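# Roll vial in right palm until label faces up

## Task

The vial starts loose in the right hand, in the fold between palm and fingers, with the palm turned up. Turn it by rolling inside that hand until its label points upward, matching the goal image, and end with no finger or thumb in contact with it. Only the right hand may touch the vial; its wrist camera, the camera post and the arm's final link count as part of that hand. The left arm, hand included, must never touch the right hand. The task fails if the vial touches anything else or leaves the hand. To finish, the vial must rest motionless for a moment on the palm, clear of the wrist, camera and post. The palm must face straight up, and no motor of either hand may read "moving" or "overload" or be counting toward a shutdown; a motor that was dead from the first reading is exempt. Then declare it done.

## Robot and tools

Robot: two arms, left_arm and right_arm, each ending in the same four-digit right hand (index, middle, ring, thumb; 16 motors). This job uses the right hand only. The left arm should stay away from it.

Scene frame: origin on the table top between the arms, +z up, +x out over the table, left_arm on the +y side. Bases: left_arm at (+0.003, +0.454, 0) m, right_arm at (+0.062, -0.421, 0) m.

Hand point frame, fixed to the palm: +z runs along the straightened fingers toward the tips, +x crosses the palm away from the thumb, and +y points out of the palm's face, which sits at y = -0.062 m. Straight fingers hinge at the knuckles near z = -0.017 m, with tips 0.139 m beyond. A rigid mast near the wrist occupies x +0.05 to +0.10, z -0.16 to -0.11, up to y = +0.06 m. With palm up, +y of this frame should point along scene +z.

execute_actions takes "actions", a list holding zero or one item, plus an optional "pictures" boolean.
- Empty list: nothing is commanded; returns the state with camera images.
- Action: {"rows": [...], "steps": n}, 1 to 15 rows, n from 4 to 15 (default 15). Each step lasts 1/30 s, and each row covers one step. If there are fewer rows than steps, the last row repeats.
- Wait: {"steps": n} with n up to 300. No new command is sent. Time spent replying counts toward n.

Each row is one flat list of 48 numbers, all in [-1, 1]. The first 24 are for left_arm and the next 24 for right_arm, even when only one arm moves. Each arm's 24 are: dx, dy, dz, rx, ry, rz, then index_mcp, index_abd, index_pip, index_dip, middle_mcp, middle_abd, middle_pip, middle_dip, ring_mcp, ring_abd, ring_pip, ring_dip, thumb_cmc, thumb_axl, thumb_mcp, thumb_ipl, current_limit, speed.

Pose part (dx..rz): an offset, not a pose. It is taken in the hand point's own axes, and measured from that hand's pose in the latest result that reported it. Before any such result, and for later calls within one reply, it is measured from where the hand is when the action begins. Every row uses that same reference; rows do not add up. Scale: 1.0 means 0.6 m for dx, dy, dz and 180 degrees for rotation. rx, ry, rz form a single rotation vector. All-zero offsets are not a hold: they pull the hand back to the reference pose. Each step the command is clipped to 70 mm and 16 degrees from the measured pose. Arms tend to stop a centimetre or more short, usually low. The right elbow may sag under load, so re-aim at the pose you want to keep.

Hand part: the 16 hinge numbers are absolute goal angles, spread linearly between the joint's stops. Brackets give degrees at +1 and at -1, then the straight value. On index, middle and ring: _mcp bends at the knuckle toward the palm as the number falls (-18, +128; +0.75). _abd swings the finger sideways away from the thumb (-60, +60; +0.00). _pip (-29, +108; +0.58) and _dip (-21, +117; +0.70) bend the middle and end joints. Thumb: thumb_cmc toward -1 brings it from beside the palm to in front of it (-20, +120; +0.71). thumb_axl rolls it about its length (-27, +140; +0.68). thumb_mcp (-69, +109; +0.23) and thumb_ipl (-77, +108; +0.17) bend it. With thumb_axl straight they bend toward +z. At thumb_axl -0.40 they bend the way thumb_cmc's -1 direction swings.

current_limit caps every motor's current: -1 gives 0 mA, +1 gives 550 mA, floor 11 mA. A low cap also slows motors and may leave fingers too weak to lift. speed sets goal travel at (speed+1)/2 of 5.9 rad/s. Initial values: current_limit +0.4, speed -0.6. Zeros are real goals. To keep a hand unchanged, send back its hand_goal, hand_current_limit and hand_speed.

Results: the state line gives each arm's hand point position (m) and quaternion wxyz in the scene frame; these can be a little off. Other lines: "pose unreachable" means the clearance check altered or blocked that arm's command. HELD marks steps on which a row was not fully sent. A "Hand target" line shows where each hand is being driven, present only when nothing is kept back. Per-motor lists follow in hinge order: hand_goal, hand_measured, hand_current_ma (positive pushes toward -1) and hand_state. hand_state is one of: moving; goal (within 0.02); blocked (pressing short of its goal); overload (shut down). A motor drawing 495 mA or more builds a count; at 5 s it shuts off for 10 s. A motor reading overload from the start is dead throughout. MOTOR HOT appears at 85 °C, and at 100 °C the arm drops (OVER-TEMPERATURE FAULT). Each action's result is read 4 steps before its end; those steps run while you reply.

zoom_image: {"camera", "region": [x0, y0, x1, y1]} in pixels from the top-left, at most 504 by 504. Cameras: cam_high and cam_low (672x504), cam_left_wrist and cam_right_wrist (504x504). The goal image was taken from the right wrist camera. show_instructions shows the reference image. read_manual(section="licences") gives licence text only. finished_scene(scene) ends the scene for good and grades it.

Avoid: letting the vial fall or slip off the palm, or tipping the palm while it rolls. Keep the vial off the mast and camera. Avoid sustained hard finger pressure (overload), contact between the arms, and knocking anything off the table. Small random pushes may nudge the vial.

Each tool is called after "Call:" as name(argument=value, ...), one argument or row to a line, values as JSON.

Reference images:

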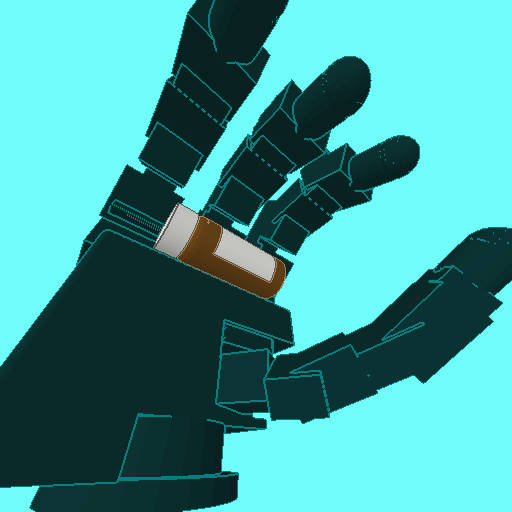

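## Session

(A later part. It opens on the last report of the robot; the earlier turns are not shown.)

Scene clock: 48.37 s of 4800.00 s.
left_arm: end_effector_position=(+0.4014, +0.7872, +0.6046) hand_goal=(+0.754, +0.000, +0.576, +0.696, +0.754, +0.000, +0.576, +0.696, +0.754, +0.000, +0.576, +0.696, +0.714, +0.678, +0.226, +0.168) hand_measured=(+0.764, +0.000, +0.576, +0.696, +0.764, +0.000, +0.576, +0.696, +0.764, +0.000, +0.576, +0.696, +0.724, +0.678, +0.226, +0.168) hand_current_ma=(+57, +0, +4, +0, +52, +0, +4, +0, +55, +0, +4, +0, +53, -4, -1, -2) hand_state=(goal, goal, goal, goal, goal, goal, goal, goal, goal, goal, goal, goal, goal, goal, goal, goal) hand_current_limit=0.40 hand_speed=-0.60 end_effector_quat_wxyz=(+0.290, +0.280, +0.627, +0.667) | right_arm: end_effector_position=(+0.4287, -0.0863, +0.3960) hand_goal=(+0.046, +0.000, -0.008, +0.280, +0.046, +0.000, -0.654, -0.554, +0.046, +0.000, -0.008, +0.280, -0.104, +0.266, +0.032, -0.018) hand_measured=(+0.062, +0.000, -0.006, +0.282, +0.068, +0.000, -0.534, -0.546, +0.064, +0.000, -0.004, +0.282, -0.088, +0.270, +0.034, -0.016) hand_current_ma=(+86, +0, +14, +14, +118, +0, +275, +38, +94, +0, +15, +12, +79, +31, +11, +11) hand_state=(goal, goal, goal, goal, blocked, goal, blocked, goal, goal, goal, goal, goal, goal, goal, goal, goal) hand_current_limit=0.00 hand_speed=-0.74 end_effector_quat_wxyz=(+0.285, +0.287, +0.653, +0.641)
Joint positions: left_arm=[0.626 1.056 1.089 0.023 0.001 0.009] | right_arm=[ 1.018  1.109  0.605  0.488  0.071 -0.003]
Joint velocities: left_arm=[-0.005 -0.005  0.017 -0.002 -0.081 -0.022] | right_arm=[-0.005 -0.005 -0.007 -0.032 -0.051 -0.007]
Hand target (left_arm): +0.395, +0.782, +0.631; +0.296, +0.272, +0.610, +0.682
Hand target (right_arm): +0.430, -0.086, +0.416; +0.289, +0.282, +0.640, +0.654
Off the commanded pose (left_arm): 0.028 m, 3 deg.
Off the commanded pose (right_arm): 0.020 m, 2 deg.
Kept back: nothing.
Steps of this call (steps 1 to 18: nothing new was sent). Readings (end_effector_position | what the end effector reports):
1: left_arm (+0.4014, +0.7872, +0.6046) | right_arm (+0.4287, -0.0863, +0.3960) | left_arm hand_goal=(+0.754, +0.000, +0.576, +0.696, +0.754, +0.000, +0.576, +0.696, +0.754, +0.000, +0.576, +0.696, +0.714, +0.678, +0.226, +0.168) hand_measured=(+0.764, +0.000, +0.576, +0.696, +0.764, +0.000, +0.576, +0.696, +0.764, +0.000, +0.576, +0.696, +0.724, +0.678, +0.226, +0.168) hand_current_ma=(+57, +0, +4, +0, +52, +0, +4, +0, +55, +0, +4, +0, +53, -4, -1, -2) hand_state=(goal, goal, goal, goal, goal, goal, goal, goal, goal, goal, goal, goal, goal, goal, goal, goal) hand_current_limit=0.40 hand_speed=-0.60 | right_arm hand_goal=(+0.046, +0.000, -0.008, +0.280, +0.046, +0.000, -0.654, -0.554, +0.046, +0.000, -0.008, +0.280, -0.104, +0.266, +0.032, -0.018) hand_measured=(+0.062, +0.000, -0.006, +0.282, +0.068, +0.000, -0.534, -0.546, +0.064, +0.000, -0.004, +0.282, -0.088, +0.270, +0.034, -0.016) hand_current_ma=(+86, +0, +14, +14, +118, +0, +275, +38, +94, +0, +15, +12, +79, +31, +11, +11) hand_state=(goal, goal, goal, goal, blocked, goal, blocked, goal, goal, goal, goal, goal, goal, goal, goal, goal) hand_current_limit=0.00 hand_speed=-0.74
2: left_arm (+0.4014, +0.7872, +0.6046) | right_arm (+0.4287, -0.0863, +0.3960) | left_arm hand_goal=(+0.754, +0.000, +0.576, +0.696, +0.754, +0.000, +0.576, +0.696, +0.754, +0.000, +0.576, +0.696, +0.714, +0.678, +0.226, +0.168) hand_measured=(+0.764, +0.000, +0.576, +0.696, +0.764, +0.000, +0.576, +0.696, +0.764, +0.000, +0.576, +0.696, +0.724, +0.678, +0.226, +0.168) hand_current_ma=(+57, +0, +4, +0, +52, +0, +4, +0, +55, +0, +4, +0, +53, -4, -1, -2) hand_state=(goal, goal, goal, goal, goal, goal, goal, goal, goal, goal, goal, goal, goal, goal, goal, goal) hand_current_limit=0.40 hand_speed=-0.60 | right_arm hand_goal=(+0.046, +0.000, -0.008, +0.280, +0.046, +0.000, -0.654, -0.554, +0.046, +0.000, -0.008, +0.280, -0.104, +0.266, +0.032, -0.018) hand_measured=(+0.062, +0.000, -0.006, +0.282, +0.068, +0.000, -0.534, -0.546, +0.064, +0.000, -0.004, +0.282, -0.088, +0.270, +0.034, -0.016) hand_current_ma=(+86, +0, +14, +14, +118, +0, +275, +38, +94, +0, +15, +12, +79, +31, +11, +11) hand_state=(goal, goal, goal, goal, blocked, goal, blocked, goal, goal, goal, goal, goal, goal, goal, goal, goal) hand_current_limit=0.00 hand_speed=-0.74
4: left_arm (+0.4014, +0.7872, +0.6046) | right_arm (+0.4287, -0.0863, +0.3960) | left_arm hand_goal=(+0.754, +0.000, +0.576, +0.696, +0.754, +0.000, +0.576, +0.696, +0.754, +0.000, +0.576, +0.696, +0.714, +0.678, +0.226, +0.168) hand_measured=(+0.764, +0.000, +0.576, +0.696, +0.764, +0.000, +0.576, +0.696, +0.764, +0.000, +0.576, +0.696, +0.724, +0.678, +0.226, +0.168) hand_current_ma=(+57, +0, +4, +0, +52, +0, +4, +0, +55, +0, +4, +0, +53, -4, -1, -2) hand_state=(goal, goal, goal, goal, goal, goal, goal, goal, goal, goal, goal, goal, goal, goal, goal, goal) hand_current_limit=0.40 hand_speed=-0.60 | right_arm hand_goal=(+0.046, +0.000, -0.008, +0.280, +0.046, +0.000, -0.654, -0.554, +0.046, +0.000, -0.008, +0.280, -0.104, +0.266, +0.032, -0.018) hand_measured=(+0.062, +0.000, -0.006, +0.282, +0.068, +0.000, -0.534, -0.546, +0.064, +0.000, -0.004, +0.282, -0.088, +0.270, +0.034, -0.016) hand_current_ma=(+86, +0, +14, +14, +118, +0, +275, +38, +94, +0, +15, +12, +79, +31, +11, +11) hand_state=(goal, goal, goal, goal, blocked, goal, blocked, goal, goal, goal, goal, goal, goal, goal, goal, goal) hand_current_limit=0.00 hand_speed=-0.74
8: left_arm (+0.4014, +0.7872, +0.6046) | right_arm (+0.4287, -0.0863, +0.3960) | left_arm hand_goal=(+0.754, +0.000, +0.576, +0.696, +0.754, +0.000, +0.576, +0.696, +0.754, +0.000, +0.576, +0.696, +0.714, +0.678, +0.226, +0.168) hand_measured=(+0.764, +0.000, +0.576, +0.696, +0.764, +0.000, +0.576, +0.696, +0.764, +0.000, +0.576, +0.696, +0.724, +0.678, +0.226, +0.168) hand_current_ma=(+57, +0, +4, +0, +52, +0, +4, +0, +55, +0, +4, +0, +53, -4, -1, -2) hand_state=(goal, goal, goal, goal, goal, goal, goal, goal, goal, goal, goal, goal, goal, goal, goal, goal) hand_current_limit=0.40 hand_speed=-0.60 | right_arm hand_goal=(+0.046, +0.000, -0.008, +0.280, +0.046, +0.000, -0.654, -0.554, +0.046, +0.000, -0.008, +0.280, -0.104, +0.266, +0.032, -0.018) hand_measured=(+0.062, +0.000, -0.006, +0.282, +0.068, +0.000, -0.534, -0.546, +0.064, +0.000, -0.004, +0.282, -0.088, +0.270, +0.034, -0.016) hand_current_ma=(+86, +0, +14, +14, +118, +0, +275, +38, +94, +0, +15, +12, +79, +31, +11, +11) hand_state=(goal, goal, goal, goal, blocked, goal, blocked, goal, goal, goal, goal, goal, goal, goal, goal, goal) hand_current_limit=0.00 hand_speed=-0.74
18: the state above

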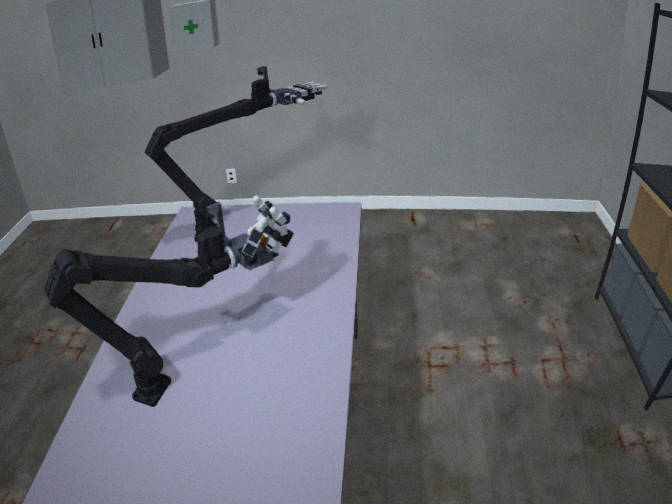

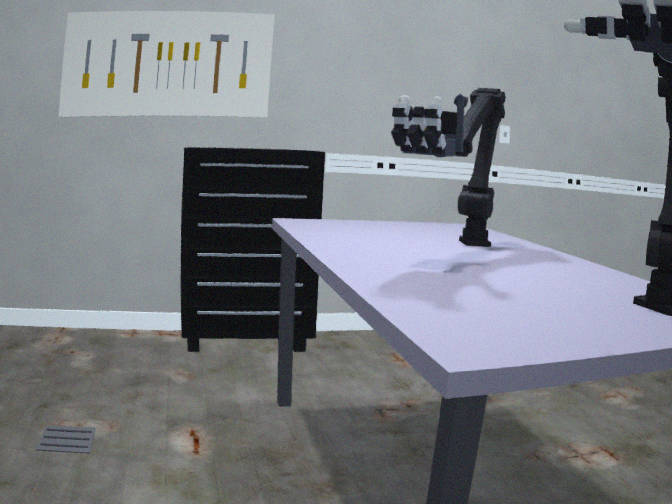

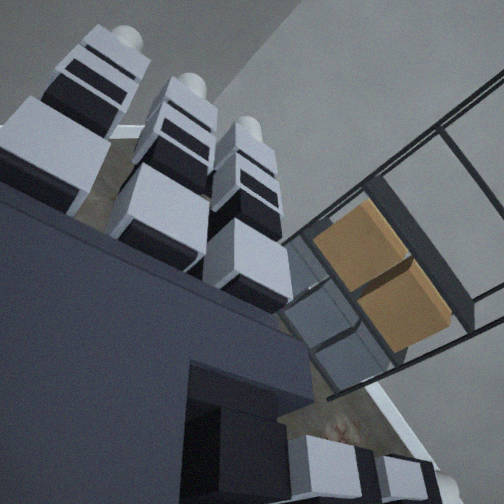

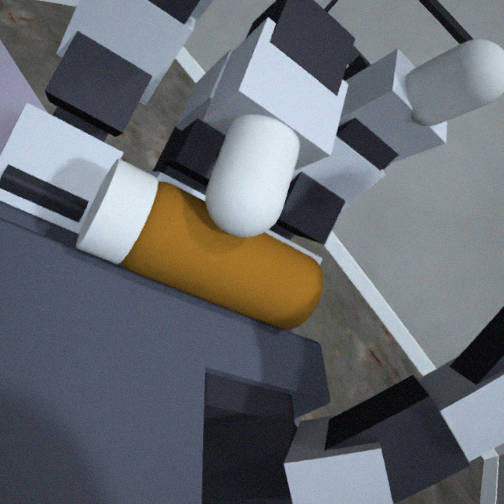

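Call:
execute_actions(
  actions=[
    {"rows": [[0,0.0463,-0.0099,-0.0163,0,0,0.754,0,0.576,0.696,0.754,0,0.576,0.696,0.754,0,0.576,0.696,0.714,0.678,0.226,0.168,0.4,-0.6,0,0.0333,0.0025,-0.0123,0.0004,0.0011,0.046,0,-0.008,0.28,0.046,0,-0.57,-0.57,0.046,0,-0.008,0.28,-0.104,0.266,0.032,-0.018,0.2,-0.3],[0,0.0463,-0.0099,-0.0163,0,0,0.754,0,0.576,0.696,0.754,0,0.576,0.696,0.754,0,0.576,0.696,0.714,0.678,0.226,0.168,0.4,-0.6,0,0.0333,0.0025,-0.0123,0.0004,0.0011,0.046,0,-0.008,0.28,0.046,0,-0.562,-0.595,0.046,0,-0.008,0.28,-0.104,0.266,0.032,-0.018,0.2,-0.3],[0,0.0463,-0.0099,-0.0163,0,0,0.754,0,0.576,0.696,0.754,0,0.576,0.696,0.754,0,0.576,0.696,0.714,0.678,0.226,0.168,0.4,-0.6,0,0.0333,0.0025,-0.0123,0.0004,0.0011,0.046,0,-0.008,0.28,0.046,0,-0.554,-0.62,0.046,0,-0.008,0.28,-0.104,0.266,0.032,-0.018,0.2,-0.3],[0,0.0463,-0.0099,-0.0163,0,0,0.754,0,0.576,0.696,0.754,0,0.576,0.696,0.754,0,0.576,0.696,0.714,0.678,0.226,0.168,0.4,-0.6,0,0.0333,0.0025,-0.0123,0.0004,0.0011,0.046,0,-0.008,0.28,0.046,0,-0.546,-0.645,0.046,0,-0.008,0.28,-0.104,0.266,0.032,-0.018,0.2,-0.3],[0,0.0463,-0.0099,-0.0163,0,0,0.754,0,0.576,0.696,0.754,0,0.576,0.696,0.754,0,0.576,0.696,0.714,0.678,0.226,0.168,0.4,-0.6,0,0.0333,0.0025,-0.0123,0.0004,0.0011,0.046,0,-0.008,0.28,0.046,0,-0.538,-0.67,0.046,0,-0.008,0.28,-0.104,0.266,0.032,-0.018,0.2,-0.3],[0,0.0463,-0.0099,-0.0163,0,0,0.754,0,0.576,0.696,0.754,0,0.576,0.696,0.754,0,0.576,0.696,0.714,0.678,0.226,0.168,0.4,-0.6,0,0.0333,0.0025,-0.0123,0.0004,0.0011,0.046,0,-0.008,0.28,0.046,0,-0.53,-0.695,0.046,0,-0.008,0.28,-0.104,0.266,0.032,-0.018,0.2,-0.3],[0,0.0463,-0.0099,-0.0163,0,0,0.754,0,0.576,0.696,0.754,0,0.576,0.696,0.754,0,0.576,0.696,0.714,0.678,0.226,0.168,0.4,-0.6,0,0.0333,0.0025,-0.0123,0.0004,0.0011,0.046,0,-0.008,0.28,0.046,0,-0.52,-0.72,0.046,0,-0.008,0.28,-0.104,0.266,0.032,-0.018,0.2,-0.3],[0,0.0463,-0.0099,-0.0163,0,0,0.754,0,0.576,0.696,0.754,0,0.576,0.696,0.754,0,0.576,0.696,0.714,0.678,0.226,0.168,0.4,-0.6,0,0.0333,0.0025,-0.0123,0.0004,0.0011,0.046,0,-0.008,0.28,0.046,0,-0.51,-0.745,0.046,0,-0.008,0.28,-0.104,0.266,0.032,-0.018,0.2,-0.3],[0,0.0463,-0.0099,-0.0163,0,0,0.754,0,0.576,0.696,0.754,0,0.576,0.696,0.754,0,0.576,0.696,0.714,0.678,0.226,0.168,0.4,-0.6,0,0.0333,0.0025,-0.0123,0.0004,0.0011,0.046,0,-0.008,0.28,0.046,0,-0.50,-0.77,0.046,0,-0.008,0.28,-0.104,0.266,0.032,-0.018,0.2,-0.3],[0,0.0463,-0.0099,-0.0163,0,0,0.754,0,0.576,0.696,0.754,0,0.576,0.696,0.754,0,0.576,0.696,0.714,0.678,0.226,0.168,0.4,-0.6,0,0.0333,0.0025,-0.0123,0.0004,0.0011,0.046,0,-0.008,0.28,0.046,0,-0.49,-0.79,0.046,0,-0.008,0.28,-0.104,0.266,0.032,-0.018,0.2,-0.3],[0,0.0463,-0.0099,-0.0163,0,0,0.754,0,0.576,0.696,0.754,0,0.576,0.696,0.754,0,0.576,0.696,0.714,0.678,0.226,0.168,0.4,-0.6,0,0.0333,0.0025,-0.0123,0.0004,0.0011,0.046,0,-0.008,0.28,0.046,0,-0.48,-0.79,0.046,0,-0.008,0.28,-0.104,0.266,0.032,-0.018,0.2,-0.3],[0,0.0463,-0.0099,-0.0163,0,0,0.754,0,0.576,0.696,0.754,0,0.576,0.696,0.754,0,0.576,0.696,0.714,0.678,0.226,0.168,0.4,-0.6,0,0.0333,0.0025,-0.0123,0.0004,0.0011,0.046,0,-0.008,0.28,0.046,0,-0.46,-0.79,0.046,0,-0.008,0.28,-0.104,0.266,0.032,-0.018,0.2,-0.3],[0,0.0463,-0.0099,-0.0163,0,0,0.754,0,0.576,0.696,0.754,0,0.576,0.696,0.754,0,0.576,0.696,0.714,0.678,0.226,0.168,0.4,-0.6,0,0.0333,0.0025,-0.0123,0.0004,0.0011,0.046,0,-0.008,0.28,0.046,0,-0.43,-0.79,0.046,0,-0.008,0.28,-0.104,0.266,0.032,-0.018,0.2,-0.3],[0,0.0463,-0.0099,-0.0163,0,0,0.754,0,0.576,0.696,0.754,0,0.576,0.696,0.754,0,0.576,0.696,0.714,0.678,0.226,0.168,0.4,-0.6,0,0.0333,0.0025,-0.0123,0.0004,0.0011,0.046,0,-0.008,0.28,0.046,0,-0.40,-0.79,0.046,0,-0.008,0.28,-0.104,0.266,0.032,-0.018,0.2,-0.3],[0,0.0463,-0.0099,-0.0163,0,0,0.754,0,0.576,0.696,0.754,0,0.576,0.696,0.754,0,0.576,0.696,0.714,0.678,0.226,0.168,0.4,-0.6,0,0.0333,0.0025,-0.0123,0.0004,0.0011,0.046,0,-0.008,0.28,0.046,0,-0.37,-0.79,0.046,0,-0.008,0.28,-0.104,0.266,0.032,-0.018,0.2,-0.3]], "steps": 15},
  ],
)

Scene clock: 54.20 s of 4800.00 s.
left_arm: end_effector_position=(+0.4014, +0.7872, +0.6046) hand_goal=(+0.754, +0.000, +0.576, +0.696, +0.754, +0.000, +0.576, +0.696, +0.754, +0.000, +0.576, +0.696, +0.714, +0.678, +0.226, +0.168) hand_measured=(+0.764, +0.000, +0.576, +0.696, +0.764, +0.000, +0.576, +0.696, +0.764, +0.000, +0.576, +0.696, +0.724, +0.678, +0.226, +0.168) hand_current_ma=(+57, +0, +4, +0, +52, +0, +4, +0, +55, +0, +4, +0, +53, -4, -1, -2) hand_state=(goal, goal, goal, goal, goal, goal, goal, goal, goal, goal, goal, goal, goal, goal, goal, goal) hand_current_limit=0.40 hand_speed=-0.60 end_effector_quat_wxyz=(+0.290, +0.280, +0.627, +0.667) | right_arm: end_effector_position=(+0.4287, -0.0863, +0.3960) hand_goal=(+0.046, +0.000, -0.008, +0.280, +0.046, +0.000, -0.480, -0.790, +0.046, +0.000, -0.008, +0.280, -0.104, +0.266, +0.032, -0.018) hand_measured=(+0.062, +0.000, -0.006, +0.282, +0.072, +0.000, -0.484, -0.710, +0.064, +0.000, -0.004, +0.282, -0.088, +0.270, +0.034, -0.016) hand_current_ma=(+86, +0, +14, +14, +136, +0, +72, +91, +94, +0, +15, +12, +79, +31, +11, +11) hand_state=(goal, goal, goal, goal, blocked, goal, moving, moving, goal, goal, goal, goal, goal, goal, goal, goal) hand_current_limit=0.20 hand_speed=-0.30 end_effector_quat_wxyz=(+0.285, +0.287, +0.653, +0.641)
Joint positions: left_arm=[0.626 1.056 1.089 0.023 0.001 0.009] | right_arm=[ 1.018  1.109  0.605  0.488  0.071 -0.003]
Joint velocities: left_arm=[ 0.005  0.015  0.002 -0.012  0.007  0.051] | right_arm=[-0.024 -0.005 -0.002  0.017  0.081 -0.051]
Steps of this call (steps 1 to 90: nothing new was sent; then 2.47 s passed at rest; steps 91 to 101: the first 11 steps of this action). Readings (end_effector_position | what the end effector reports):
91: left_arm (+0.4014, +0.7872, +0.6046) | right_arm (+0.4287, -0.0863, +0.3960) | left_arm hand_goal=(+0.754, +0.000, +0.576, +0.696, +0.754, +0.000, +0.576, +0.696, +0.754, +0.000, +0.576, +0.696, +0.714, +0.678, +0.226, +0.168) hand_measured=(+0.764, +0.000, +0.576, +0.696, +0.764, +0.000, +0.576, +0.696, +0.764, +0.000, +0.576, +0.696, +0.724, +0.678, +0.226, +0.168) hand_current_ma=(+57, +0, +4, +0, +52, +0, +4, +0, +55, +0, +4, +0, +53, -4, -1, -2) hand_state=(goal, goal, goal, goal, goal, goal, goal, goal, goal, goal, goal, goal, goal, goal, goal, goal) hand_current_limit=0.40 hand_speed=-0.60 | right_arm hand_goal=(+0.046, +0.000, -0.008, +0.280, +0.046, +0.000, -0.570, -0.570, +0.046, +0.000, -0.008, +0.280, -0.104, +0.266, +0.032, -0.018) hand_measured=(+0.062, +0.000, -0.006, +0.282, +0.068, +0.000, -0.534, -0.546, +0.064, +0.000, -0.004, +0.282, -0.088, +0.270, +0.034, -0.016) hand_current_ma=(+86, +0, +14, +14, +118, +0, +275, +38, +94, +0, +15, +12, +79, +31, +11, +11) hand_state=(goal, goal, goal, goal, blocked, goal, moving, moving, goal, goal, goal, goal, goal, goal, goal, goal) hand_current_limit=0.20 hand_speed=-0.30
92: left_arm (+0.4014, +0.7872, +0.6046) | right_arm (+0.4287, -0.0863, +0.3960) | left_arm hand_goal=(+0.754, +0.000, +0.576, +0.696, +0.754, +0.000, +0.576, +0.696, +0.754, +0.000, +0.576, +0.696, +0.714, +0.678, +0.226, +0.168) hand_measured=(+0.764, +0.000, +0.576, +0.696, +0.764, +0.000, +0.576, +0.696, +0.764, +0.000, +0.576, +0.696, +0.724, +0.678, +0.226, +0.168) hand_current_ma=(+57, +0, +4, +0, +52, +0, +4, +0, +55, +0, +4, +0, +53, -4, -1, -2) hand_state=(goal, goal, goal, goal, goal, goal, goal, goal, goal, goal, goal, goal, goal, goal, goal, goal) hand_current_limit=0.40 hand_speed=-0.60 | right_arm hand_goal=(+0.046, +0.000, -0.008, +0.280, +0.046, +0.000, -0.562, -0.594, +0.046, +0.000, -0.008, +0.280, -0.104, +0.266, +0.032, -0.018) hand_measured=(+0.062, +0.000, -0.006, +0.282, +0.068, +0.000, -0.534, -0.546, +0.064, +0.000, -0.004, +0.282, -0.088, +0.270, +0.034, -0.016) hand_current_ma=(+86, +0, +14, +14, +118, +0, +180, +124, +94, +0, +15, +12, +79, +31, +11, +11) hand_state=(goal, goal, goal, goal, blocked, goal, moving, moving, goal, goal, goal, goal, goal, goal, goal, goal) hand_current_limit=0.20 hand_speed=-0.30
94: left_arm (+0.4014, +0.7872, +0.6046) | right_arm (+0.4287, -0.0863, +0.3960) | left_arm hand_goal=(+0.754, +0.000, +0.576, +0.696, +0.754, +0.000, +0.576, +0.696, +0.754, +0.000, +0.576, +0.696, +0.714, +0.678, +0.226, +0.168) hand_measured=(+0.764, +0.000, +0.576, +0.696, +0.764, +0.000, +0.576, +0.696, +0.764, +0.000, +0.576, +0.696, +0.724, +0.678, +0.226, +0.168) hand_current_ma=(+57, +0, +4, +0, +52, +0, +4, +0, +55, +0, +4, +0, +53, -4, -1, -2) hand_state=(goal, goal, goal, goal, goal, goal, goal, goal, goal, goal, goal, goal, goal, goal, goal, goal) hand_current_limit=0.40 hand_speed=-0.60 | right_arm hand_goal=(+0.046, +0.000, -0.008, +0.280, +0.046, +0.000, -0.546, -0.644, +0.046, +0.000, -0.008, +0.280, -0.104, +0.266, +0.032, -0.018) hand_measured=(+0.062, +0.000, -0.006, +0.282, +0.070, +0.000, -0.530, -0.562, +0.064, +0.000, -0.004, +0.282, -0.088, +0.270, +0.034, -0.016) hand_current_ma=(+86, +0, +14, +14, +136, +0, +145, +188, +94, +0, +15, +12, +79, +31, +11, +11) hand_state=(goal, goal, goal, goal, moving, goal, moving, moving, goal, goal, goal, goal, goal, goal, goal, goal) hand_current_limit=0.20 hand_speed=-0.30
98: left_arm (+0.4014, +0.7872, +0.6046) | right_arm (+0.4287, -0.0863, +0.3960) | left_arm hand_goal=(+0.754, +0.000, +0.576, +0.696, +0.754, +0.000, +0.576, +0.696, +0.754, +0.000, +0.576, +0.696, +0.714, +0.678, +0.226, +0.168) hand_measured=(+0.764, +0.000, +0.576, +0.696, +0.764, +0.000, +0.576, +0.696, +0.764, +0.000, +0.576, +0.696, +0.724, +0.678, +0.226, +0.168) hand_current_ma=(+57, +0, +4, +0, +52, +0, +4, +0, +55, +0, +4, +0, +53, -4, -1, -2) hand_state=(goal, goal, goal, goal, goal, goal, goal, goal, goal, goal, goal, goal, goal, goal, goal, goal) hand_current_limit=0.40 hand_speed=-0.60 | right_arm hand_goal=(+0.046, +0.000, -0.008, +0.280, +0.046, +0.000, -0.510, -0.744, +0.046, +0.000, -0.008, +0.280, -0.104, +0.266, +0.032, -0.018) hand_measured=(+0.062, +0.000, -0.006, +0.282, +0.072, +0.000, -0.506, -0.638, +0.064, +0.000, -0.004, +0.282, -0.088, +0.270, +0.034, -0.016) hand_current_ma=(+86, +0, +14, +14, +136, +0, +120, +144, +94, +0, +15, +12, +79, +31, +11, +11) hand_state=(goal, goal, goal, goal, blocked, goal, moving, moving, goal, goal, goal, goal, goal, goal, goal, goal) hand_current_limit=0.20 hand_speed=-0.30
101: the state above

Call:
execute_actions(
  actions=[
    {"rows": [[0,0.0463,-0.0099,-0.0163,0,0,0.754,0,0.576,0.696,0.754,0,0.576,0.696,0.754,0,0.576,0.696,0.714,0.678,0.226,0.168,0.4,-0.6,0,0.0333,0.0025,-0.0123,0.0004,0.0011,0.046,0,-0.008,0.28,0.046,0,-0.37,-0.615,0.046,0,-0.008,0.28,-0.104,0.266,0.032,-0.018,0.2,-0.65],[0,0.0463,-0.0099,-0.0163,0,0,0.754,0,0.576,0.696,0.754,0,0.576,0.696,0.754,0,0.576,0.696,0.714,0.678,0.226,0.168,0.4,-0.6,0,0.0333,0.0025,-0.0123,0.0004,0.0011,0.046,0,-0.008,0.28,0.046,0,-0.37,-0.615,0.046,0,-0.008,0.28,-0.104,0.266,0.032,-0.018,0.2,-0.65],[0,0.0463,-0.0099,-0.0163,0,0,0.754,0,0.576,0.696,0.754,0,0.576,0.696,0.754,0,0.576,0.696,0.714,0.678,0.226,0.168,0.4,-0.6,0,0.0333,0.0025,-0.0123,0.0004,0.0011,0.046,0,-0.008,0.28,0.046,0,-0.62,-0.615,0.046,0,-0.008,0.28,-0.104,0.266,0.032,-0.018,0.2,-0.65]], "steps": 15},
  ],
  pictures=true,
)

Scene clock: 54.93 s of 4800.00 s.
left_arm: end_effector_position=(+0.4014, +0.7872, +0.6046) hand_goal=(+0.754, +0.000, +0.576, +0.696, +0.754, +0.000, +0.576, +0.696, +0.754, +0.000, +0.576, +0.696, +0.714, +0.678, +0.226, +0.168) hand_measured=(+0.764, +0.000, +0.576, +0.696, +0.764, +0.000, +0.576, +0.696, +0.764, +0.000, +0.576, +0.696, +0.724, +0.678, +0.226, +0.168) hand_current_ma=(+57, +0, +4, +0, +52, +0, +4, +0, +55, +0, +4, +0, +53, -4, -1, -2) hand_state=(goal, goal, goal, goal, goal, goal, goal, goal, goal, goal, goal, goal, goal, goal, goal, goal) hand_current_limit=0.40 hand_speed=-0.60 end_effector_quat_wxyz=(+0.290, +0.280, +0.627, +0.667) | right_arm: end_effector_position=(+0.4287, -0.0863, +0.3960) hand_goal=(+0.046, +0.000, -0.008, +0.280, +0.046, +0.000, -0.620, -0.614, +0.046, +0.000, -0.008, +0.280, -0.104, +0.266, +0.032, -0.018) hand_measured=(+0.062, +0.000, -0.006, +0.282, +0.060, +0.000, -0.558, -0.618, +0.064, +0.000, -0.004, +0.282, -0.088, +0.270, +0.034, -0.016) hand_current_ma=(+86, +0, +14, +14, +71, +0, +74, -5, +94, +0, +15, +12, +79, +31, +11, +11) hand_state=(goal, goal, goal, goal, goal, goal, moving, moving, goal, goal, goal, goal, goal, goal, goal, goal) hand_current_limit=0.20 hand_speed=-0.65 end_effector_quat_wxyz=(+0.285, +0.287, +0.653, +0.641)
Joint positions: left_arm=[0.626 1.056 1.089 0.023 0.001 0.009] | right_arm=[ 1.018  1.109  0.605  0.488  0.071 -0.003]
Joint velocities: left_arm=[ 0.005  0.005  0.007 -0.002 -0.007 -0.007] | right_arm=[-0.005 -0.015 -0.002 -0.012 -0.037 -0.007]
Off your previous action's commanded pose (left_arm): 0.028 m, 3 deg at its last step (step 4 of this call).
Off your previous action's commanded pose (right_arm): 0.020 m, 2 deg at its last step (step 4 of this call).
Steps of this call (steps 1 to 4: the last 4 steps of your previous action; steps 5 to 11: nothing new was sent; steps 12 to 22: the first 11 steps of this action). Readings (end_effector_position | what the end effector reports):
12: left_arm (+0.4014, +0.7872, +0.6046) | right_arm (+0.4287, -0.0863, +0.3960) | left_arm hand_goal=(+0.754, +0.000, +0.576, +0.696, +0.754, +0.000, +0.576, +0.696, +0.754, +0.000, +0.576, +0.696, +0.714, +0.678, +0.226, +0.168) hand_measured=(+0.764, +0.000, +0.576, +0.696, +0.764, +0.000, +0.576, +0.696, +0.764, +0.000, +0.576, +0.696, +0.724, +0.678, +0.226, +0.168) hand_current_ma=(+57, +0, +4, +0, +52, +0, +4, +0, +55, +0, +4, +0, +53, -4, -1, -2) hand_state=(goal, goal, goal, goal, goal, goal, goal, goal, goal, goal, goal, goal, goal, goal, goal, goal) hand_current_limit=0.40 hand_speed=-0.60 | right_arm hand_goal=(+0.046, +0.000, -0.008, +0.280, +0.046, +0.000, -0.370, -0.614, +0.046, +0.000, -0.008, +0.280, -0.104, +0.266, +0.032, -0.018) hand_measured=(+0.062, +0.000, -0.006, +0.282, +0.060, +0.000, -0.376, -0.788, +0.064, +0.000, -0.004, +0.282, -0.088, +0.270, +0.034, -0.016) hand_current_ma=(+86, +0, +14, +14, +75, +0, -27, +12, +94, +0, +15, +12, +79, +31, +11, +11) hand_state=(goal, goal, goal, goal, goal, goal, goal, moving, goal, goal, goal, goal, goal, goal, goal, goal) hand_current_limit=0.20 hand_speed=-0.65
13: left_arm (+0.4014, +0.7872, +0.6046) | right_arm (+0.4287, -0.0863, +0.3960) | left_arm hand_goal=(+0.754, +0.000, +0.576, +0.696, +0.754, +0.000, +0.576, +0.696, +0.754, +0.000, +0.576, +0.696, +0.714, +0.678, +0.226, +0.168) hand_measured=(+0.764, +0.000, +0.576, +0.696, +0.764, +0.000, +0.576, +0.696, +0.764, +0.000, +0.576, +0.696, +0.724, +0.678, +0.226, +0.168) hand_current_ma=(+57, +0, +4, +0, +52, +0, +4, +0, +55, +0, +4, +0, +53, -4, -1, -2) hand_state=(goal, goal, goal, goal, goal, goal, goal, goal, goal, goal, goal, goal, goal, goal, goal, goal) hand_current_limit=0.40 hand_speed=-0.60 | right_arm hand_goal=(+0.046, +0.000, -0.008, +0.280, +0.046, +0.000, -0.370, -0.614, +0.046, +0.000, -0.008, +0.280, -0.104, +0.266, +0.032, -0.018) hand_measured=(+0.062, +0.000, -0.006, +0.282, +0.060, +0.000, -0.376, -0.786, +0.064, +0.000, -0.004, +0.282, -0.088, +0.270, +0.034, -0.016) hand_current_ma=(+86, +0, +14, +14, +75, +0, -27, -81, +94, +0, +15, +12, +79, +31, +11, +11) hand_state=(goal, goal, goal, goal, goal, goal, goal, moving, goal, goal, goal, goal, goal, goal, goal, goal) hand_current_limit=0.20 hand_speed=-0.65
15: left_arm (+0.4014, +0.7872, +0.6046) | right_arm (+0.4287, -0.0863, +0.3960) | left_arm hand_goal=(+0.754, +0.000, +0.576, +0.696, +0.754, +0.000, +0.576, +0.696, +0.754, +0.000, +0.576, +0.696, +0.714, +0.678, +0.226, +0.168) hand_measured=(+0.764, +0.000, +0.576, +0.696, +0.764, +0.000, +0.576, +0.696, +0.764, +0.000, +0.576, +0.696, +0.724, +0.678, +0.226, +0.168) hand_current_ma=(+57, +0, +4, +0, +52, +0, +4, +0, +55, +0, +4, +0, +53, -4, -1, -2) hand_state=(goal, goal, goal, goal, goal, goal, goal, goal, goal, goal, goal, goal, goal, goal, goal, goal) hand_current_limit=0.40 hand_speed=-0.60 | right_arm hand_goal=(+0.046, +0.000, -0.008, +0.280, +0.046, +0.000, -0.620, -0.614, +0.046, +0.000, -0.008, +0.280, -0.104, +0.266, +0.032, -0.018) hand_measured=(+0.062, +0.000, -0.006, +0.282, +0.060, +0.000, -0.376, -0.748, +0.064, +0.000, -0.004, +0.282, -0.088, +0.270, +0.034, -0.016) hand_current_ma=(+86, +0, +14, +14, +75, +0, +64, -64, +94, +0, +15, +12, +79, +31, +11, +11) hand_state=(goal, goal, goal, goal, goal, goal, moving, moving, goal, goal, goal, goal, goal, goal, goal, goal) hand_current_limit=0.20 hand_speed=-0.65
19: left_arm (+0.4014, +0.7872, +0.6046) | right_arm (+0.4287, -0.0863, +0.3960) | left_arm hand_goal=(+0.754, +0.000, +0.576, +0.696, +0.754, +0.000, +0.576, +0.696, +0.754, +0.000, +0.576, +0.696, +0.714, +0.678, +0.226, +0.168) hand_measured=(+0.764, +0.000, +0.576, +0.696, +0.764, +0.000, +0.576, +0.696, +0.764, +0.000, +0.576, +0.696, +0.724, +0.678, +0.226, +0.168) hand_current_ma=(+57, +0, +4, +0, +52, +0, +4, +0, +55, +0, +4, +0, +53, -4, -1, -2) hand_state=(goal, goal, goal, goal, goal, goal, goal, goal, goal, goal, goal, goal, goal, goal, goal, goal) hand_current_limit=0.40 hand_speed=-0.60 | right_arm hand_goal=(+0.046, +0.000, -0.008, +0.280, +0.046, +0.000, -0.620, -0.614, +0.046, +0.000, -0.008, +0.280, -0.104, +0.266, +0.032, -0.018) hand_measured=(+0.062, +0.000, -0.006, +0.282, +0.060, +0.000, -0.472, -0.638, +0.064, +0.000, -0.004, +0.282, -0.088, +0.270, +0.034, -0.016) hand_current_ma=(+86, +0, +14, +14, +72, +0, +42, -1, +94, +0, +15, +12, +79, +31, +11, +11) hand_state=(goal, goal, goal, goal, goal, goal, moving, moving, goal, goal, goal, goal, goal, goal, goal, goal) hand_current_limit=0.20 hand_speed=-0.65
22: the state above

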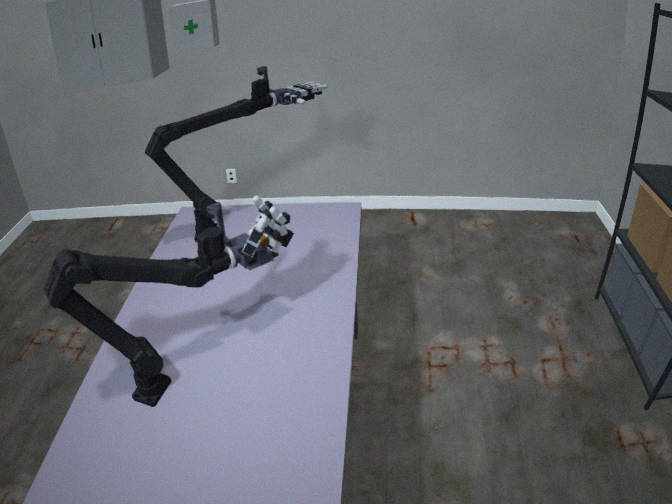

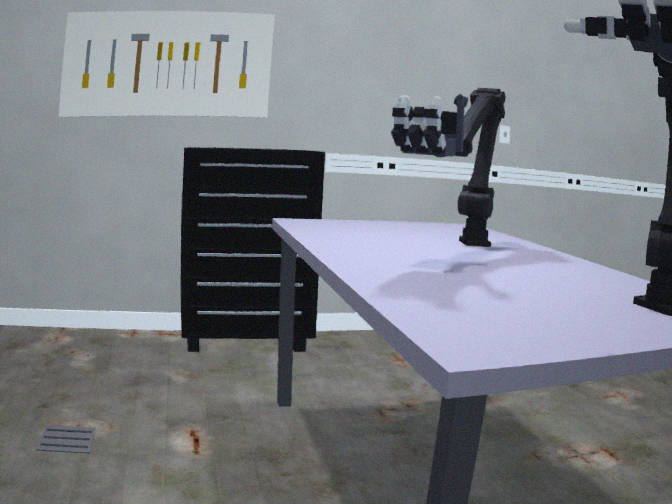

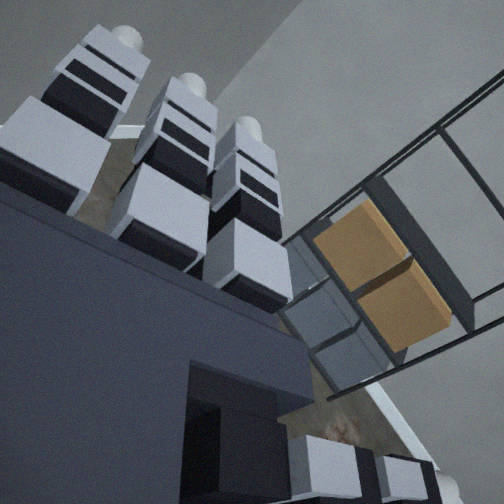

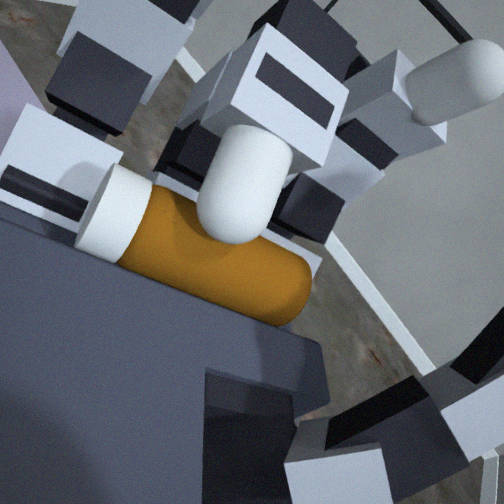

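Call:
execute_actions(
  actions=[
    {"rows": [[0,0.0463,-0.0099,-0.0163,0,0,0.754,0,0.576,0.696,0.754,0,0.576,0.696,0.754,0,0.576,0.696,0.714,0.678,0.226,0.168,0.4,-0.6,0,0.0333,0.0025,-0.0123,0.0004,0.0011,0.046,0,-0.008,0.28,0.046,0,-0.645,-0.597,0.046,0,-0.008,0.28,-0.104,0.266,0.032,-0.018,0.2,-0.3],[0,0.0463,-0.0099,-0.0163,0,0,0.754,0,0.576,0.696,0.754,0,0.576,0.696,0.754,0,0.576,0.696,0.714,0.678,0.226,0.168,0.4,-0.6,0,0.0333,0.0025,-0.0123,0.0004,0.0011,0.046,0,-0.008,0.28,0.046,0,-0.657,-0.579,0.046,0,-0.008,0.28,-0.104,0.266,0.032,-0.018,0.2,-0.3],[0,0.0463,-0.0099,-0.0163,0,0,0.754,0,0.576,0.696,0.754,0,0.576,0.696,0.754,0,0.576,0.696,0.714,0.678,0.226,0.168,0.4,-0.6,0,0.0333,0.0025,-0.0123,0.0004,0.0011,0.046,0,-0.008,0.28,0.046,0,-0.669,-0.561,0.046,0,-0.008,0.28,-0.104,0.266,0.032,-0.018,0.2,-0.3],[0,0.0463,-0.0099,-0.0163,0,0,0.754,0,0.576,0.696,0.754,0,0.576,0.696,0.754,0,0.576,0.696,0.714,0.678,0.226,0.168,0.4,-0.6,0,0.0333,0.0025,-0.0123,0.0004,0.0011,0.046,0,-0.008,0.28,0.046,0,-0.681,-0.543,0.046,0,-0.008,0.28,-0.104,0.266,0.032,-0.018,0.2,-0.3],[0,0.0463,-0.0099,-0.0163,0,0,0.754,0,0.576,0.696,0.754,0,0.576,0.696,0.754,0,0.576,0.696,0.714,0.678,0.226,0.168,0.4,-0.6,0,0.0333,0.0025,-0.0123,0.0004,0.0011,0.046,0,-0.008,0.28,0.046,0,-0.693,-0.525,0.046,0,-0.008,0.28,-0.104,0.266,0.032,-0.018,0.2,-0.3],[0,0.0463,-0.0099,-0.0163,0,0,0.754,0,0.576,0.696,0.754,0,0.576,0.696,0.754,0,0.576,0.696,0.714,0.678,0.226,0.168,0.4,-0.6,0,0.0333,0.0025,-0.0123,0.0004,0.0011,0.046,0,-0.008,0.28,0.046,0,-0.705,-0.507,0.046,0,-0.008,0.28,-0.104,0.266,0.032,-0.018,0.2,-0.3],[0,0.0463,-0.0099,-0.0163,0,0,0.754,0,0.576,0.696,0.754,0,0.576,0.696,0.754,0,0.576,0.696,0.714,0.678,0.226,0.168,0.4,-0.6,0,0.0333,0.0025,-0.0123,0.0004,0.0011,0.046,0,-0.008,0.28,0.046,0,-0.717,-0.489,0.046,0,-0.008,0.28,-0.104,0.266,0.032,-0.018,0.2,-0.3],[0,0.0463,-0.0099,-0.0163,0,0,0.754,0,0.576,0.696,0.754,0,0.576,0.696,0.754,0,0.576,0.696,0.714,0.678,0.226,0.168,0.4,-0.6,0,0.0333,0.0025,-0.0123,0.0004,0.0011,0.046,0,-0.008,0.28,0.046,0,-0.729,-0.471,0.046,0,-0.008,0.28,-0.104,0.266,0.032,-0.018,0.2,-0.3],[0,0.0463,-0.0099,-0.0163,0,0,0.754,0,0.576,0.696,0.754,0,0.576,0.696,0.754,0,0.576,0.696,0.714,0.678,0.226,0.168,0.4,-0.6,0,0.0333,0.0025,-0.0123,0.0004,0.0011,0.046,0,-0.008,0.28,0.046,0,-0.741,-0.453,0.046,0,-0.008,0.28,-0.104,0.266,0.032,-0.018,0.2,-0.3],[0,0.0463,-0.0099,-0.0163,0,0,0.754,0,0.576,0.696,0.754,0,0.576,0.696,0.754,0,0.576,0.696,0.714,0.678,0.226,0.168,0.4,-0.6,0,0.0333,0.0025,-0.0123,0.0004,0.0011,0.046,0,-0.008,0.28,0.046,0,-0.753,-0.435,0.046,0,-0.008,0.28,-0.104,0.266,0.032,-0.018,0.2,-0.3],[0,0.0463,-0.0099,-0.0163,0,0,0.754,0,0.576,0.696,0.754,0,0.576,0.696,0.754,0,0.576,0.696,0.714,0.678,0.226,0.168,0.4,-0.6,0,0.0333,0.0025,-0.0123,0.0004,0.0011,0.046,0,-0.008,0.28,0.046,0,-0.765,-0.417,0.046,0,-0.008,0.28,-0.104,0.266,0.032,-0.018,0.2,-0.3],[0,0.0463,-0.0099,-0.0163,0,0,0.754,0,0.576,0.696,0.754,0,0.576,0.696,0.754,0,0.576,0.696,0.714,0.678,0.226,0.168,0.4,-0.6,0,0.0333,0.0025,-0.0123,0.0004,0.0011,0.046,0,-0.008,0.28,0.046,0,-0.777,-0.40,0.046,0,-0.008,0.28,-0.104,0.266,0.032,-0.018,0.2,-0.3]], "steps": 15},
  ],
)

Call:
execute_actions(
  actions=[],
)

Scene clock: 56.07 s of 4800.00 s.
left_arm: end_effector_position=(+0.4014, +0.7872, +0.6046) hand_goal=(+0.754, +0.000, +0.576, +0.696, +0.754, +0.000, +0.576, +0.696, +0.754, +0.000, +0.576, +0.696, +0.714, +0.678, +0.226, +0.168) hand_measured=(+0.764, +0.000, +0.576, +0.696, +0.764, +0.000, +0.576, +0.696, +0.764, +0.000, +0.576, +0.696, +0.724, +0.678, +0.226, +0.168) hand_current_ma=(+57, +0, +4, +0, +52, +0, +4, +0, +55, +0, +4, +0, +53, -4, -1, -2) hand_state=(goal, goal, goal, goal, goal, goal, goal, goal, goal, goal, goal, goal, goal, goal, goal, goal) hand_current_limit=0.40 hand_speed=-0.60 end_effector_quat_wxyz=(+0.290, +0.280, +0.627, +0.667) | right_arm: end_effector_position=(+0.4287, -0.0863, +0.3960) hand_goal=(+0.046, +0.000, -0.008, +0.280, +0.046, +0.000, -0.764, -0.416, +0.046, +0.000, -0.008, +0.280, -0.104, +0.266, +0.032, -0.018) hand_measured=(+0.062, +0.000, -0.006, +0.282, +0.066, +0.000, -0.668, -0.456, +0.064, +0.000, -0.004, +0.282, -0.088, +0.270, +0.034, -0.016) hand_current_ma=(+86, +0, +14, +14, +103, +0, +216, +3, +94, +0, +15, +12, +79, +31, +11, +11) hand_state=(goal, goal, goal, goal, goal, goal, moving, moving, goal, goal, goal, goal, goal, goal, goal, goal) hand_current_limit=0.20 hand_speed=-0.30 end_effector_quat_wxyz=(+0.285, +0.287, +0.653, +0.641)
Joint positions: left_arm=[0.626 1.056 1.089 0.023 0.001 0.009] | right_arm=[ 1.018  1.109  0.605  0.488  0.071 -0.003]
Joint velocities: left_arm=[-0.005  0.005 -0.002 -0.002  0.007  0.007] | right_arm=[ 0.005  0.005  0.002 -0.012 -0.022  0.007]
Off your previous action's commanded pose (left_arm): 0.028 m, 3 deg at its last step (step 4 of this call).
Off your previous action's commanded pose (right_arm): 0.020 m, 2 deg at its last step (step 4 of this call).
Steps of this call (steps 1 to 4: the last 4 steps of your previous action; steps 5 to 23: nothing new was sent; steps 24 to 34: the first 11 steps of this action). Readings (end_effector_position | what the end effector reports):
24: left_arm (+0.4014, +0.7872, +0.6046) | right_arm (+0.4287, -0.0863, +0.3960) | left_arm hand_goal=(+0.754, +0.000, +0.576, +0.696, +0.754, +0.000, +0.576, +0.696, +0.754, +0.000, +0.576, +0.696, +0.714, +0.678, +0.226, +0.168) hand_measured=(+0.764, +0.000, +0.576, +0.696, +0.764, +0.000, +0.576, +0.696, +0.764, +0.000, +0.576, +0.696, +0.724, +0.678, +0.226, +0.168) hand_current_ma=(+57, +0, +4, +0, +52, +0, +4, +0, +55, +0, +4, +0, +53, -4, -1, -2) hand_state=(goal, goal, goal, goal, goal, goal, goal, goal, goal, goal, goal, goal, goal, goal, goal, goal) hand_current_limit=0.40 hand_speed=-0.60 | right_arm hand_goal=(+0.046, +0.000, -0.008, +0.280, +0.046, +0.000, -0.644, -0.596, +0.046, +0.000, -0.008, +0.280, -0.104, +0.266, +0.032, -0.018) hand_measured=(+0.062, +0.000, -0.006, +0.282, +0.064, +0.000, -0.568, -0.608, +0.064, +0.000, -0.004, +0.282, -0.088, +0.270, +0.034, -0.016) hand_current_ma=(+86, +0, +14, +14, +95, +0, +261, +33, +94, +0, +15, +12, +79, +31, +11, +11) hand_state=(goal, goal, goal, goal, goal, goal, moving, moving, goal, goal, goal, goal, goal, goal, goal, goal) hand_current_limit=0.20 hand_speed=-0.30
25: left_arm (+0.4014, +0.7872, +0.6046) | right_arm (+0.4287, -0.0863, +0.3960) | left_arm hand_goal=(+0.754, +0.000, +0.576, +0.696, +0.754, +0.000, +0.576, +0.696, +0.754, +0.000, +0.576, +0.696, +0.714, +0.678, +0.226, +0.168) hand_measured=(+0.764, +0.000, +0.576, +0.696, +0.764, +0.000, +0.576, +0.696, +0.764, +0.000, +0.576, +0.696, +0.724, +0.678, +0.226, +0.168) hand_current_ma=(+57, +0, +4, +0, +52, +0, +4, +0, +55, +0, +4, +0, +53, -4, -1, -2) hand_state=(goal, goal, goal, goal, goal, goal, goal, goal, goal, goal, goal, goal, goal, goal, goal, goal) hand_current_limit=0.40 hand_speed=-0.60 | right_arm hand_goal=(+0.046, +0.000, -0.008, +0.280, +0.046, +0.000, -0.656, -0.578, +0.046, +0.000, -0.008, +0.280, -0.104, +0.266, +0.032, -0.018) hand_measured=(+0.062, +0.000, -0.006, +0.282, +0.064, +0.000, -0.570, -0.606, +0.064, +0.000, -0.004, +0.282, -0.088, +0.270, +0.034, -0.016) hand_current_ma=(+86, +0, +14, +14, +98, +0, +298, -14, +94, +0, +15, +12, +79, +31, +11, +11) hand_state=(goal, goal, goal, goal, goal, goal, moving, moving, goal, goal, goal, goal, goal, goal, goal, goal) hand_current_limit=0.20 hand_speed=-0.30
27: left_arm (+0.4014, +0.7872, +0.6046) | right_arm (+0.4287, -0.0863, +0.3960) | left_arm hand_goal=(+0.754, +0.000, +0.576, +0.696, +0.754, +0.000, +0.576, +0.696, +0.754, +0.000, +0.576, +0.696, +0.714, +0.678, +0.226, +0.168) hand_measured=(+0.764, +0.000, +0.576, +0.696, +0.764, +0.000, +0.576, +0.696, +0.764, +0.000, +0.576, +0.696, +0.724, +0.678, +0.226, +0.168) hand_current_ma=(+57, +0, +4, +0, +52, +0, +4, +0, +55, +0, +4, +0, +53, -4, -1, -2) hand_state=(goal, goal, goal, goal, goal, goal, goal, goal, goal, goal, goal, goal, goal, goal, goal, goal) hand_current_limit=0.40 hand_speed=-0.60 | right_arm hand_goal=(+0.046, +0.000, -0.008, +0.280, +0.046, +0.000, -0.680, -0.542, +0.046, +0.000, -0.008, +0.280, -0.104, +0.266, +0.032, -0.018) hand_measured=(+0.062, +0.000, -0.006, +0.282, +0.066, +0.000, -0.584, -0.582, +0.064, +0.000, -0.004, +0.282, -0.088, +0.270, +0.034, -0.016) hand_current_ma=(+86, +0, +14, +14, +103, +0, +236, -12, +94, +0, +15, +12, +79, +31, +11, +11) hand_state=(goal, goal, goal, goal, moving, goal, moving, moving, goal, goal, goal, goal, goal, goal, goal, goal) hand_current_limit=0.20 hand_speed=-0.30
31: left_arm (+0.4014, +0.7872, +0.6046) | right_arm (+0.4287, -0.0863, +0.3960) | left_arm hand_goal=(+0.754, +0.000, +0.576, +0.696, +0.754, +0.000, +0.576, +0.696, +0.754, +0.000, +0.576, +0.696, +0.714, +0.678, +0.226, +0.168) hand_measured=(+0.764, +0.000, +0.576, +0.696, +0.764, +0.000, +0.576, +0.696, +0.764, +0.000, +0.576, +0.696, +0.724, +0.678, +0.226, +0.168) hand_current_ma=(+57, +0, +4, +0, +52, +0, +4, +0, +55, +0, +4, +0, +53, -4, -1, -2) hand_state=(goal, goal, goal, goal, goal, goal, goal, goal, goal, goal, goal, goal, goal, goal, goal, goal) hand_current_limit=0.40 hand_speed=-0.60 | right_arm hand_goal=(+0.046, +0.000, -0.008, +0.280, +0.046, +0.000, -0.728, -0.470, +0.046, +0.000, -0.008, +0.280, -0.104, +0.266, +0.032, -0.018) hand_measured=(+0.062, +0.000, -0.006, +0.282, +0.066, +0.000, -0.632, -0.510, +0.064, +0.000, -0.004, +0.282, -0.088, +0.270, +0.034, -0.016) hand_current_ma=(+86, +0, +14, +14, +103, +0, +224, -1, +94, +0, +15, +12, +79, +31, +11, +11) hand_state=(goal, goal, goal, goal, goal, goal, moving, moving, goal, goal, goal, goal, goal, goal, goal, goal) hand_current_limit=0.20 hand_speed=-0.30
34: the state above

Scene clock: 56.20 s of 4800.00 s.
left_arm: end_effector_position=(+0.4014, +0.7872, +0.6046) hand_goal=(+0.754, +0.000, +0.576, +0.696, +0.754, +0.000, +0.576, +0.696, +0.754, +0.000, +0.576, +0.696, +0.714, +0.678, +0.226, +0.168) hand_measured=(+0.764, +0.000, +0.576, +0.696, +0.764, +0.000, +0.576, +0.696, +0.764, +0.000, +0.576, +0.696, +0.724, +0.678, +0.226, +0.168) hand_current_ma=(+57, +0, +4, +0, +52, +0, +4, +0, +55, +0, +4, +0, +53, -4, -1, -2) hand_state=(goal, goal, goal, goal, goal, goal, goal, goal, goal, goal, goal, goal, goal, goal, goal, goal) hand_current_limit=0.40 hand_speed=-0.60 end_effector_quat_wxyz=(+0.290, +0.280, +0.627, +0.667) | right_arm: end_effector_position=(+0.4287, -0.0863, +0.3960) hand_goal=(+0.046, +0.000, -0.008, +0.280, +0.046, +0.000, -0.776, -0.400, +0.046, +0.000, -0.008, +0.280, -0.104, +0.266, +0.032, -0.018) hand_measured=(+0.062, +0.000, -0.006, +0.282, +0.066, +0.000, -0.712, -0.396, +0.064, +0.000, -0.004, +0.282, -0.088, +0.270, +0.034, -0.016) hand_current_ma=(+86, +0, +14, +14, +103, +0, +296, +58, +94, +0, +15, +12, +79, +31, +11, +11) hand_state=(goal, goal, goal, goal, goal, goal, moving, moving, goal, goal, goal, goal, goal, goal, goal, goal) hand_current_limit=0.20 hand_speed=-0.30 end_effector_quat_wxyz=(+0.285, +0.287, +0.653, +0.641)
Joint positions: left_arm=[0.626 1.056 1.089 0.023 0.001 0.009] | right_arm=[ 1.018  1.109  0.605  0.488  0.071 -0.003]
Joint velocities: left_arm=[ 0.005  0.015 -0.017 -0.002  0.081  0.007] | right_arm=[-0.005  0.005 -0.007  0.027  0.007 -0.051]
Hand target (left_arm): +0.395, +0.782, +0.631; +0.296, +0.272, +0.610, +0.682
Hand target (right_arm): +0.430, -0.086, +0.416; +0.289, +0.282, +0.640, +0.654
Off the commanded pose (left_arm): 0.028 m, 3 deg.
Off the commanded pose (right_arm): 0.020 m, 2 deg.
Kept back: nothing.
Steps of this call (steps 1 to 4: the last 4 steps of your previous action). Readings (end_effector_position | what the end effector reports):
1: left_arm (+0.4014, +0.7872, +0.6046) | right_arm (+0.4287, -0.0863, +0.3960) | left_arm hand_goal=(+0.754, +0.000, +0.576, +0.696, +0.754, +0.000, +0.576, +0.696, +0.754, +0.000, +0.576, +0.696, +0.714, +0.678, +0.226, +0.168) hand_measured=(+0.764, +0.000, +0.576, +0.696, +0.764, +0.000, +0.576, +0.696, +0.764, +0.000, +0.576, +0.696, +0.724, +0.678, +0.226, +0.168) hand_current_ma=(+57, +0, +4, +0, +52, +0, +4, +0, +55, +0, +4, +0, +53, -4, -1, -2) hand_state=(goal, goal, goal, goal, goal, goal, goal, goal, goal, goal, goal, goal, goal, goal, goal, goal) hand_current_limit=0.40 hand_speed=-0.60 | right_arm hand_goal=(+0.046, +0.000, -0.008, +0.280, +0.046, +0.000, -0.776, -0.400, +0.046, +0.000, -0.008, +0.280, -0.104, +0.266, +0.032, -0.018) hand_measured=(+0.062, +0.000, -0.006, +0.282, +0.066, +0.000, -0.682, -0.438, +0.064, +0.000, -0.004, +0.282, -0.088, +0.270, +0.034, -0.016) hand_current_ma=(+86, +0, +14, +14, +103, +0, +220, +4, +94, +0, +15, +12, +79, +31, +11, +11) hand_state=(goal, goal, goal, goal, goal, goal, moving, moving, goal, goal, goal, goal, goal, goal, goal, goal) hand_current_limit=0.20 hand_speed=-0.30
2: left_arm (+0.4014, +0.7872, +0.6046) | right_arm (+0.4287, -0.0863, +0.3960) | left_arm hand_goal=(+0.754, +0.000, +0.576, +0.696, +0.754, +0.000, +0.576, +0.696, +0.754, +0.000, +0.576, +0.696, +0.714, +0.678, +0.226, +0.168) hand_measured=(+0.764, +0.000, +0.576, +0.696, +0.764, +0.000, +0.576, +0.696, +0.764, +0.000, +0.576, +0.696, +0.724, +0.678, +0.226, +0.168) hand_current_ma=(+57, +0, +4, +0, +52, +0, +4, +0, +55, +0, +4, +0, +53, -4, -1, -2) hand_state=(goal, goal, goal, goal, goal, goal, goal, goal, goal, goal, goal, goal, goal, goal, goal, goal) hand_current_limit=0.40 hand_speed=-0.60 | right_arm hand_goal=(+0.046, +0.000, -0.008, +0.280, +0.046, +0.000, -0.776, -0.400, +0.046, +0.000, -0.008, +0.280, -0.104, +0.266, +0.032, -0.018) hand_measured=(+0.062, +0.000, -0.006, +0.282, +0.066, +0.000, -0.694, -0.418, +0.064, +0.000, -0.004, +0.282, -0.088, +0.270, +0.034, -0.016) hand_current_ma=(+86, +0, +14, +14, +103, +0, +223, +8, +94, +0, +15, +12, +79, +31, +11, +11) hand_state=(goal, goal, goal, goal, goal, goal, moving, moving, goal, goal, goal, goal, goal, goal, goal, goal) hand_current_limit=0.20 hand_speed=-0.30
4: the state above

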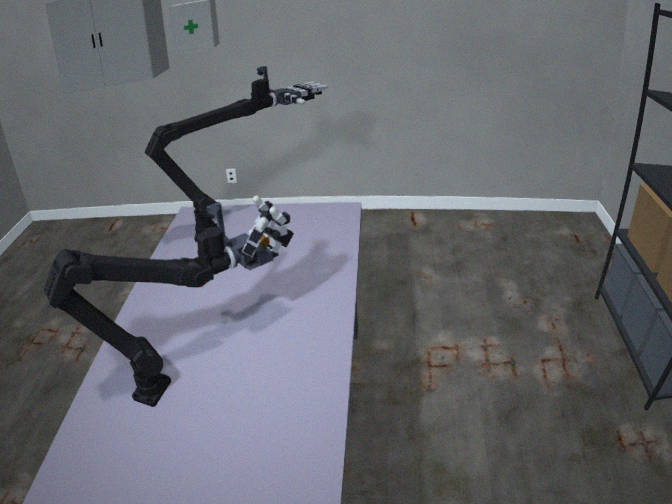

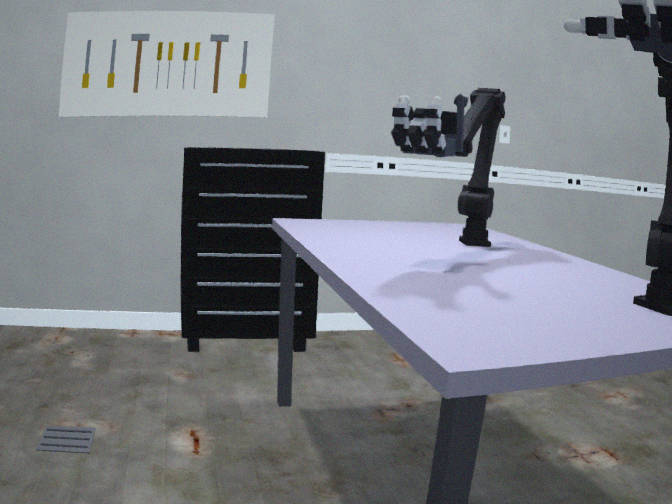

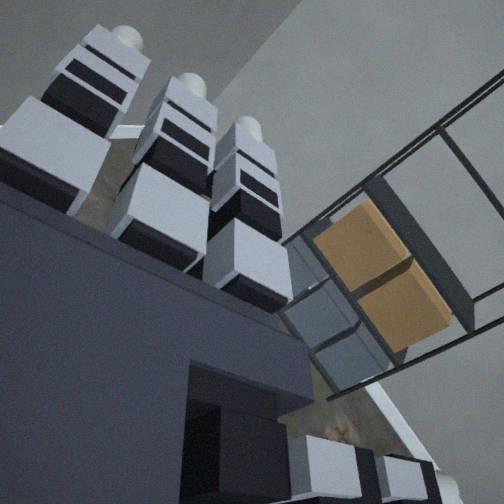

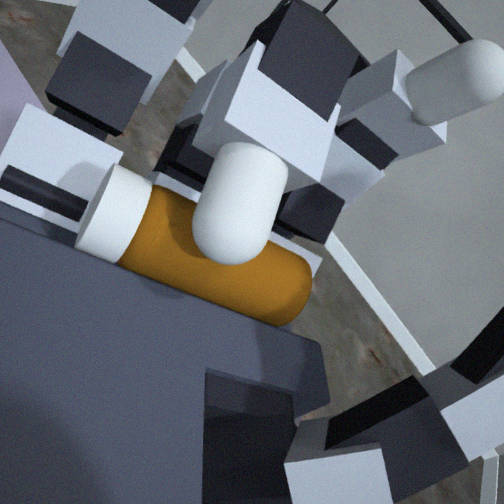

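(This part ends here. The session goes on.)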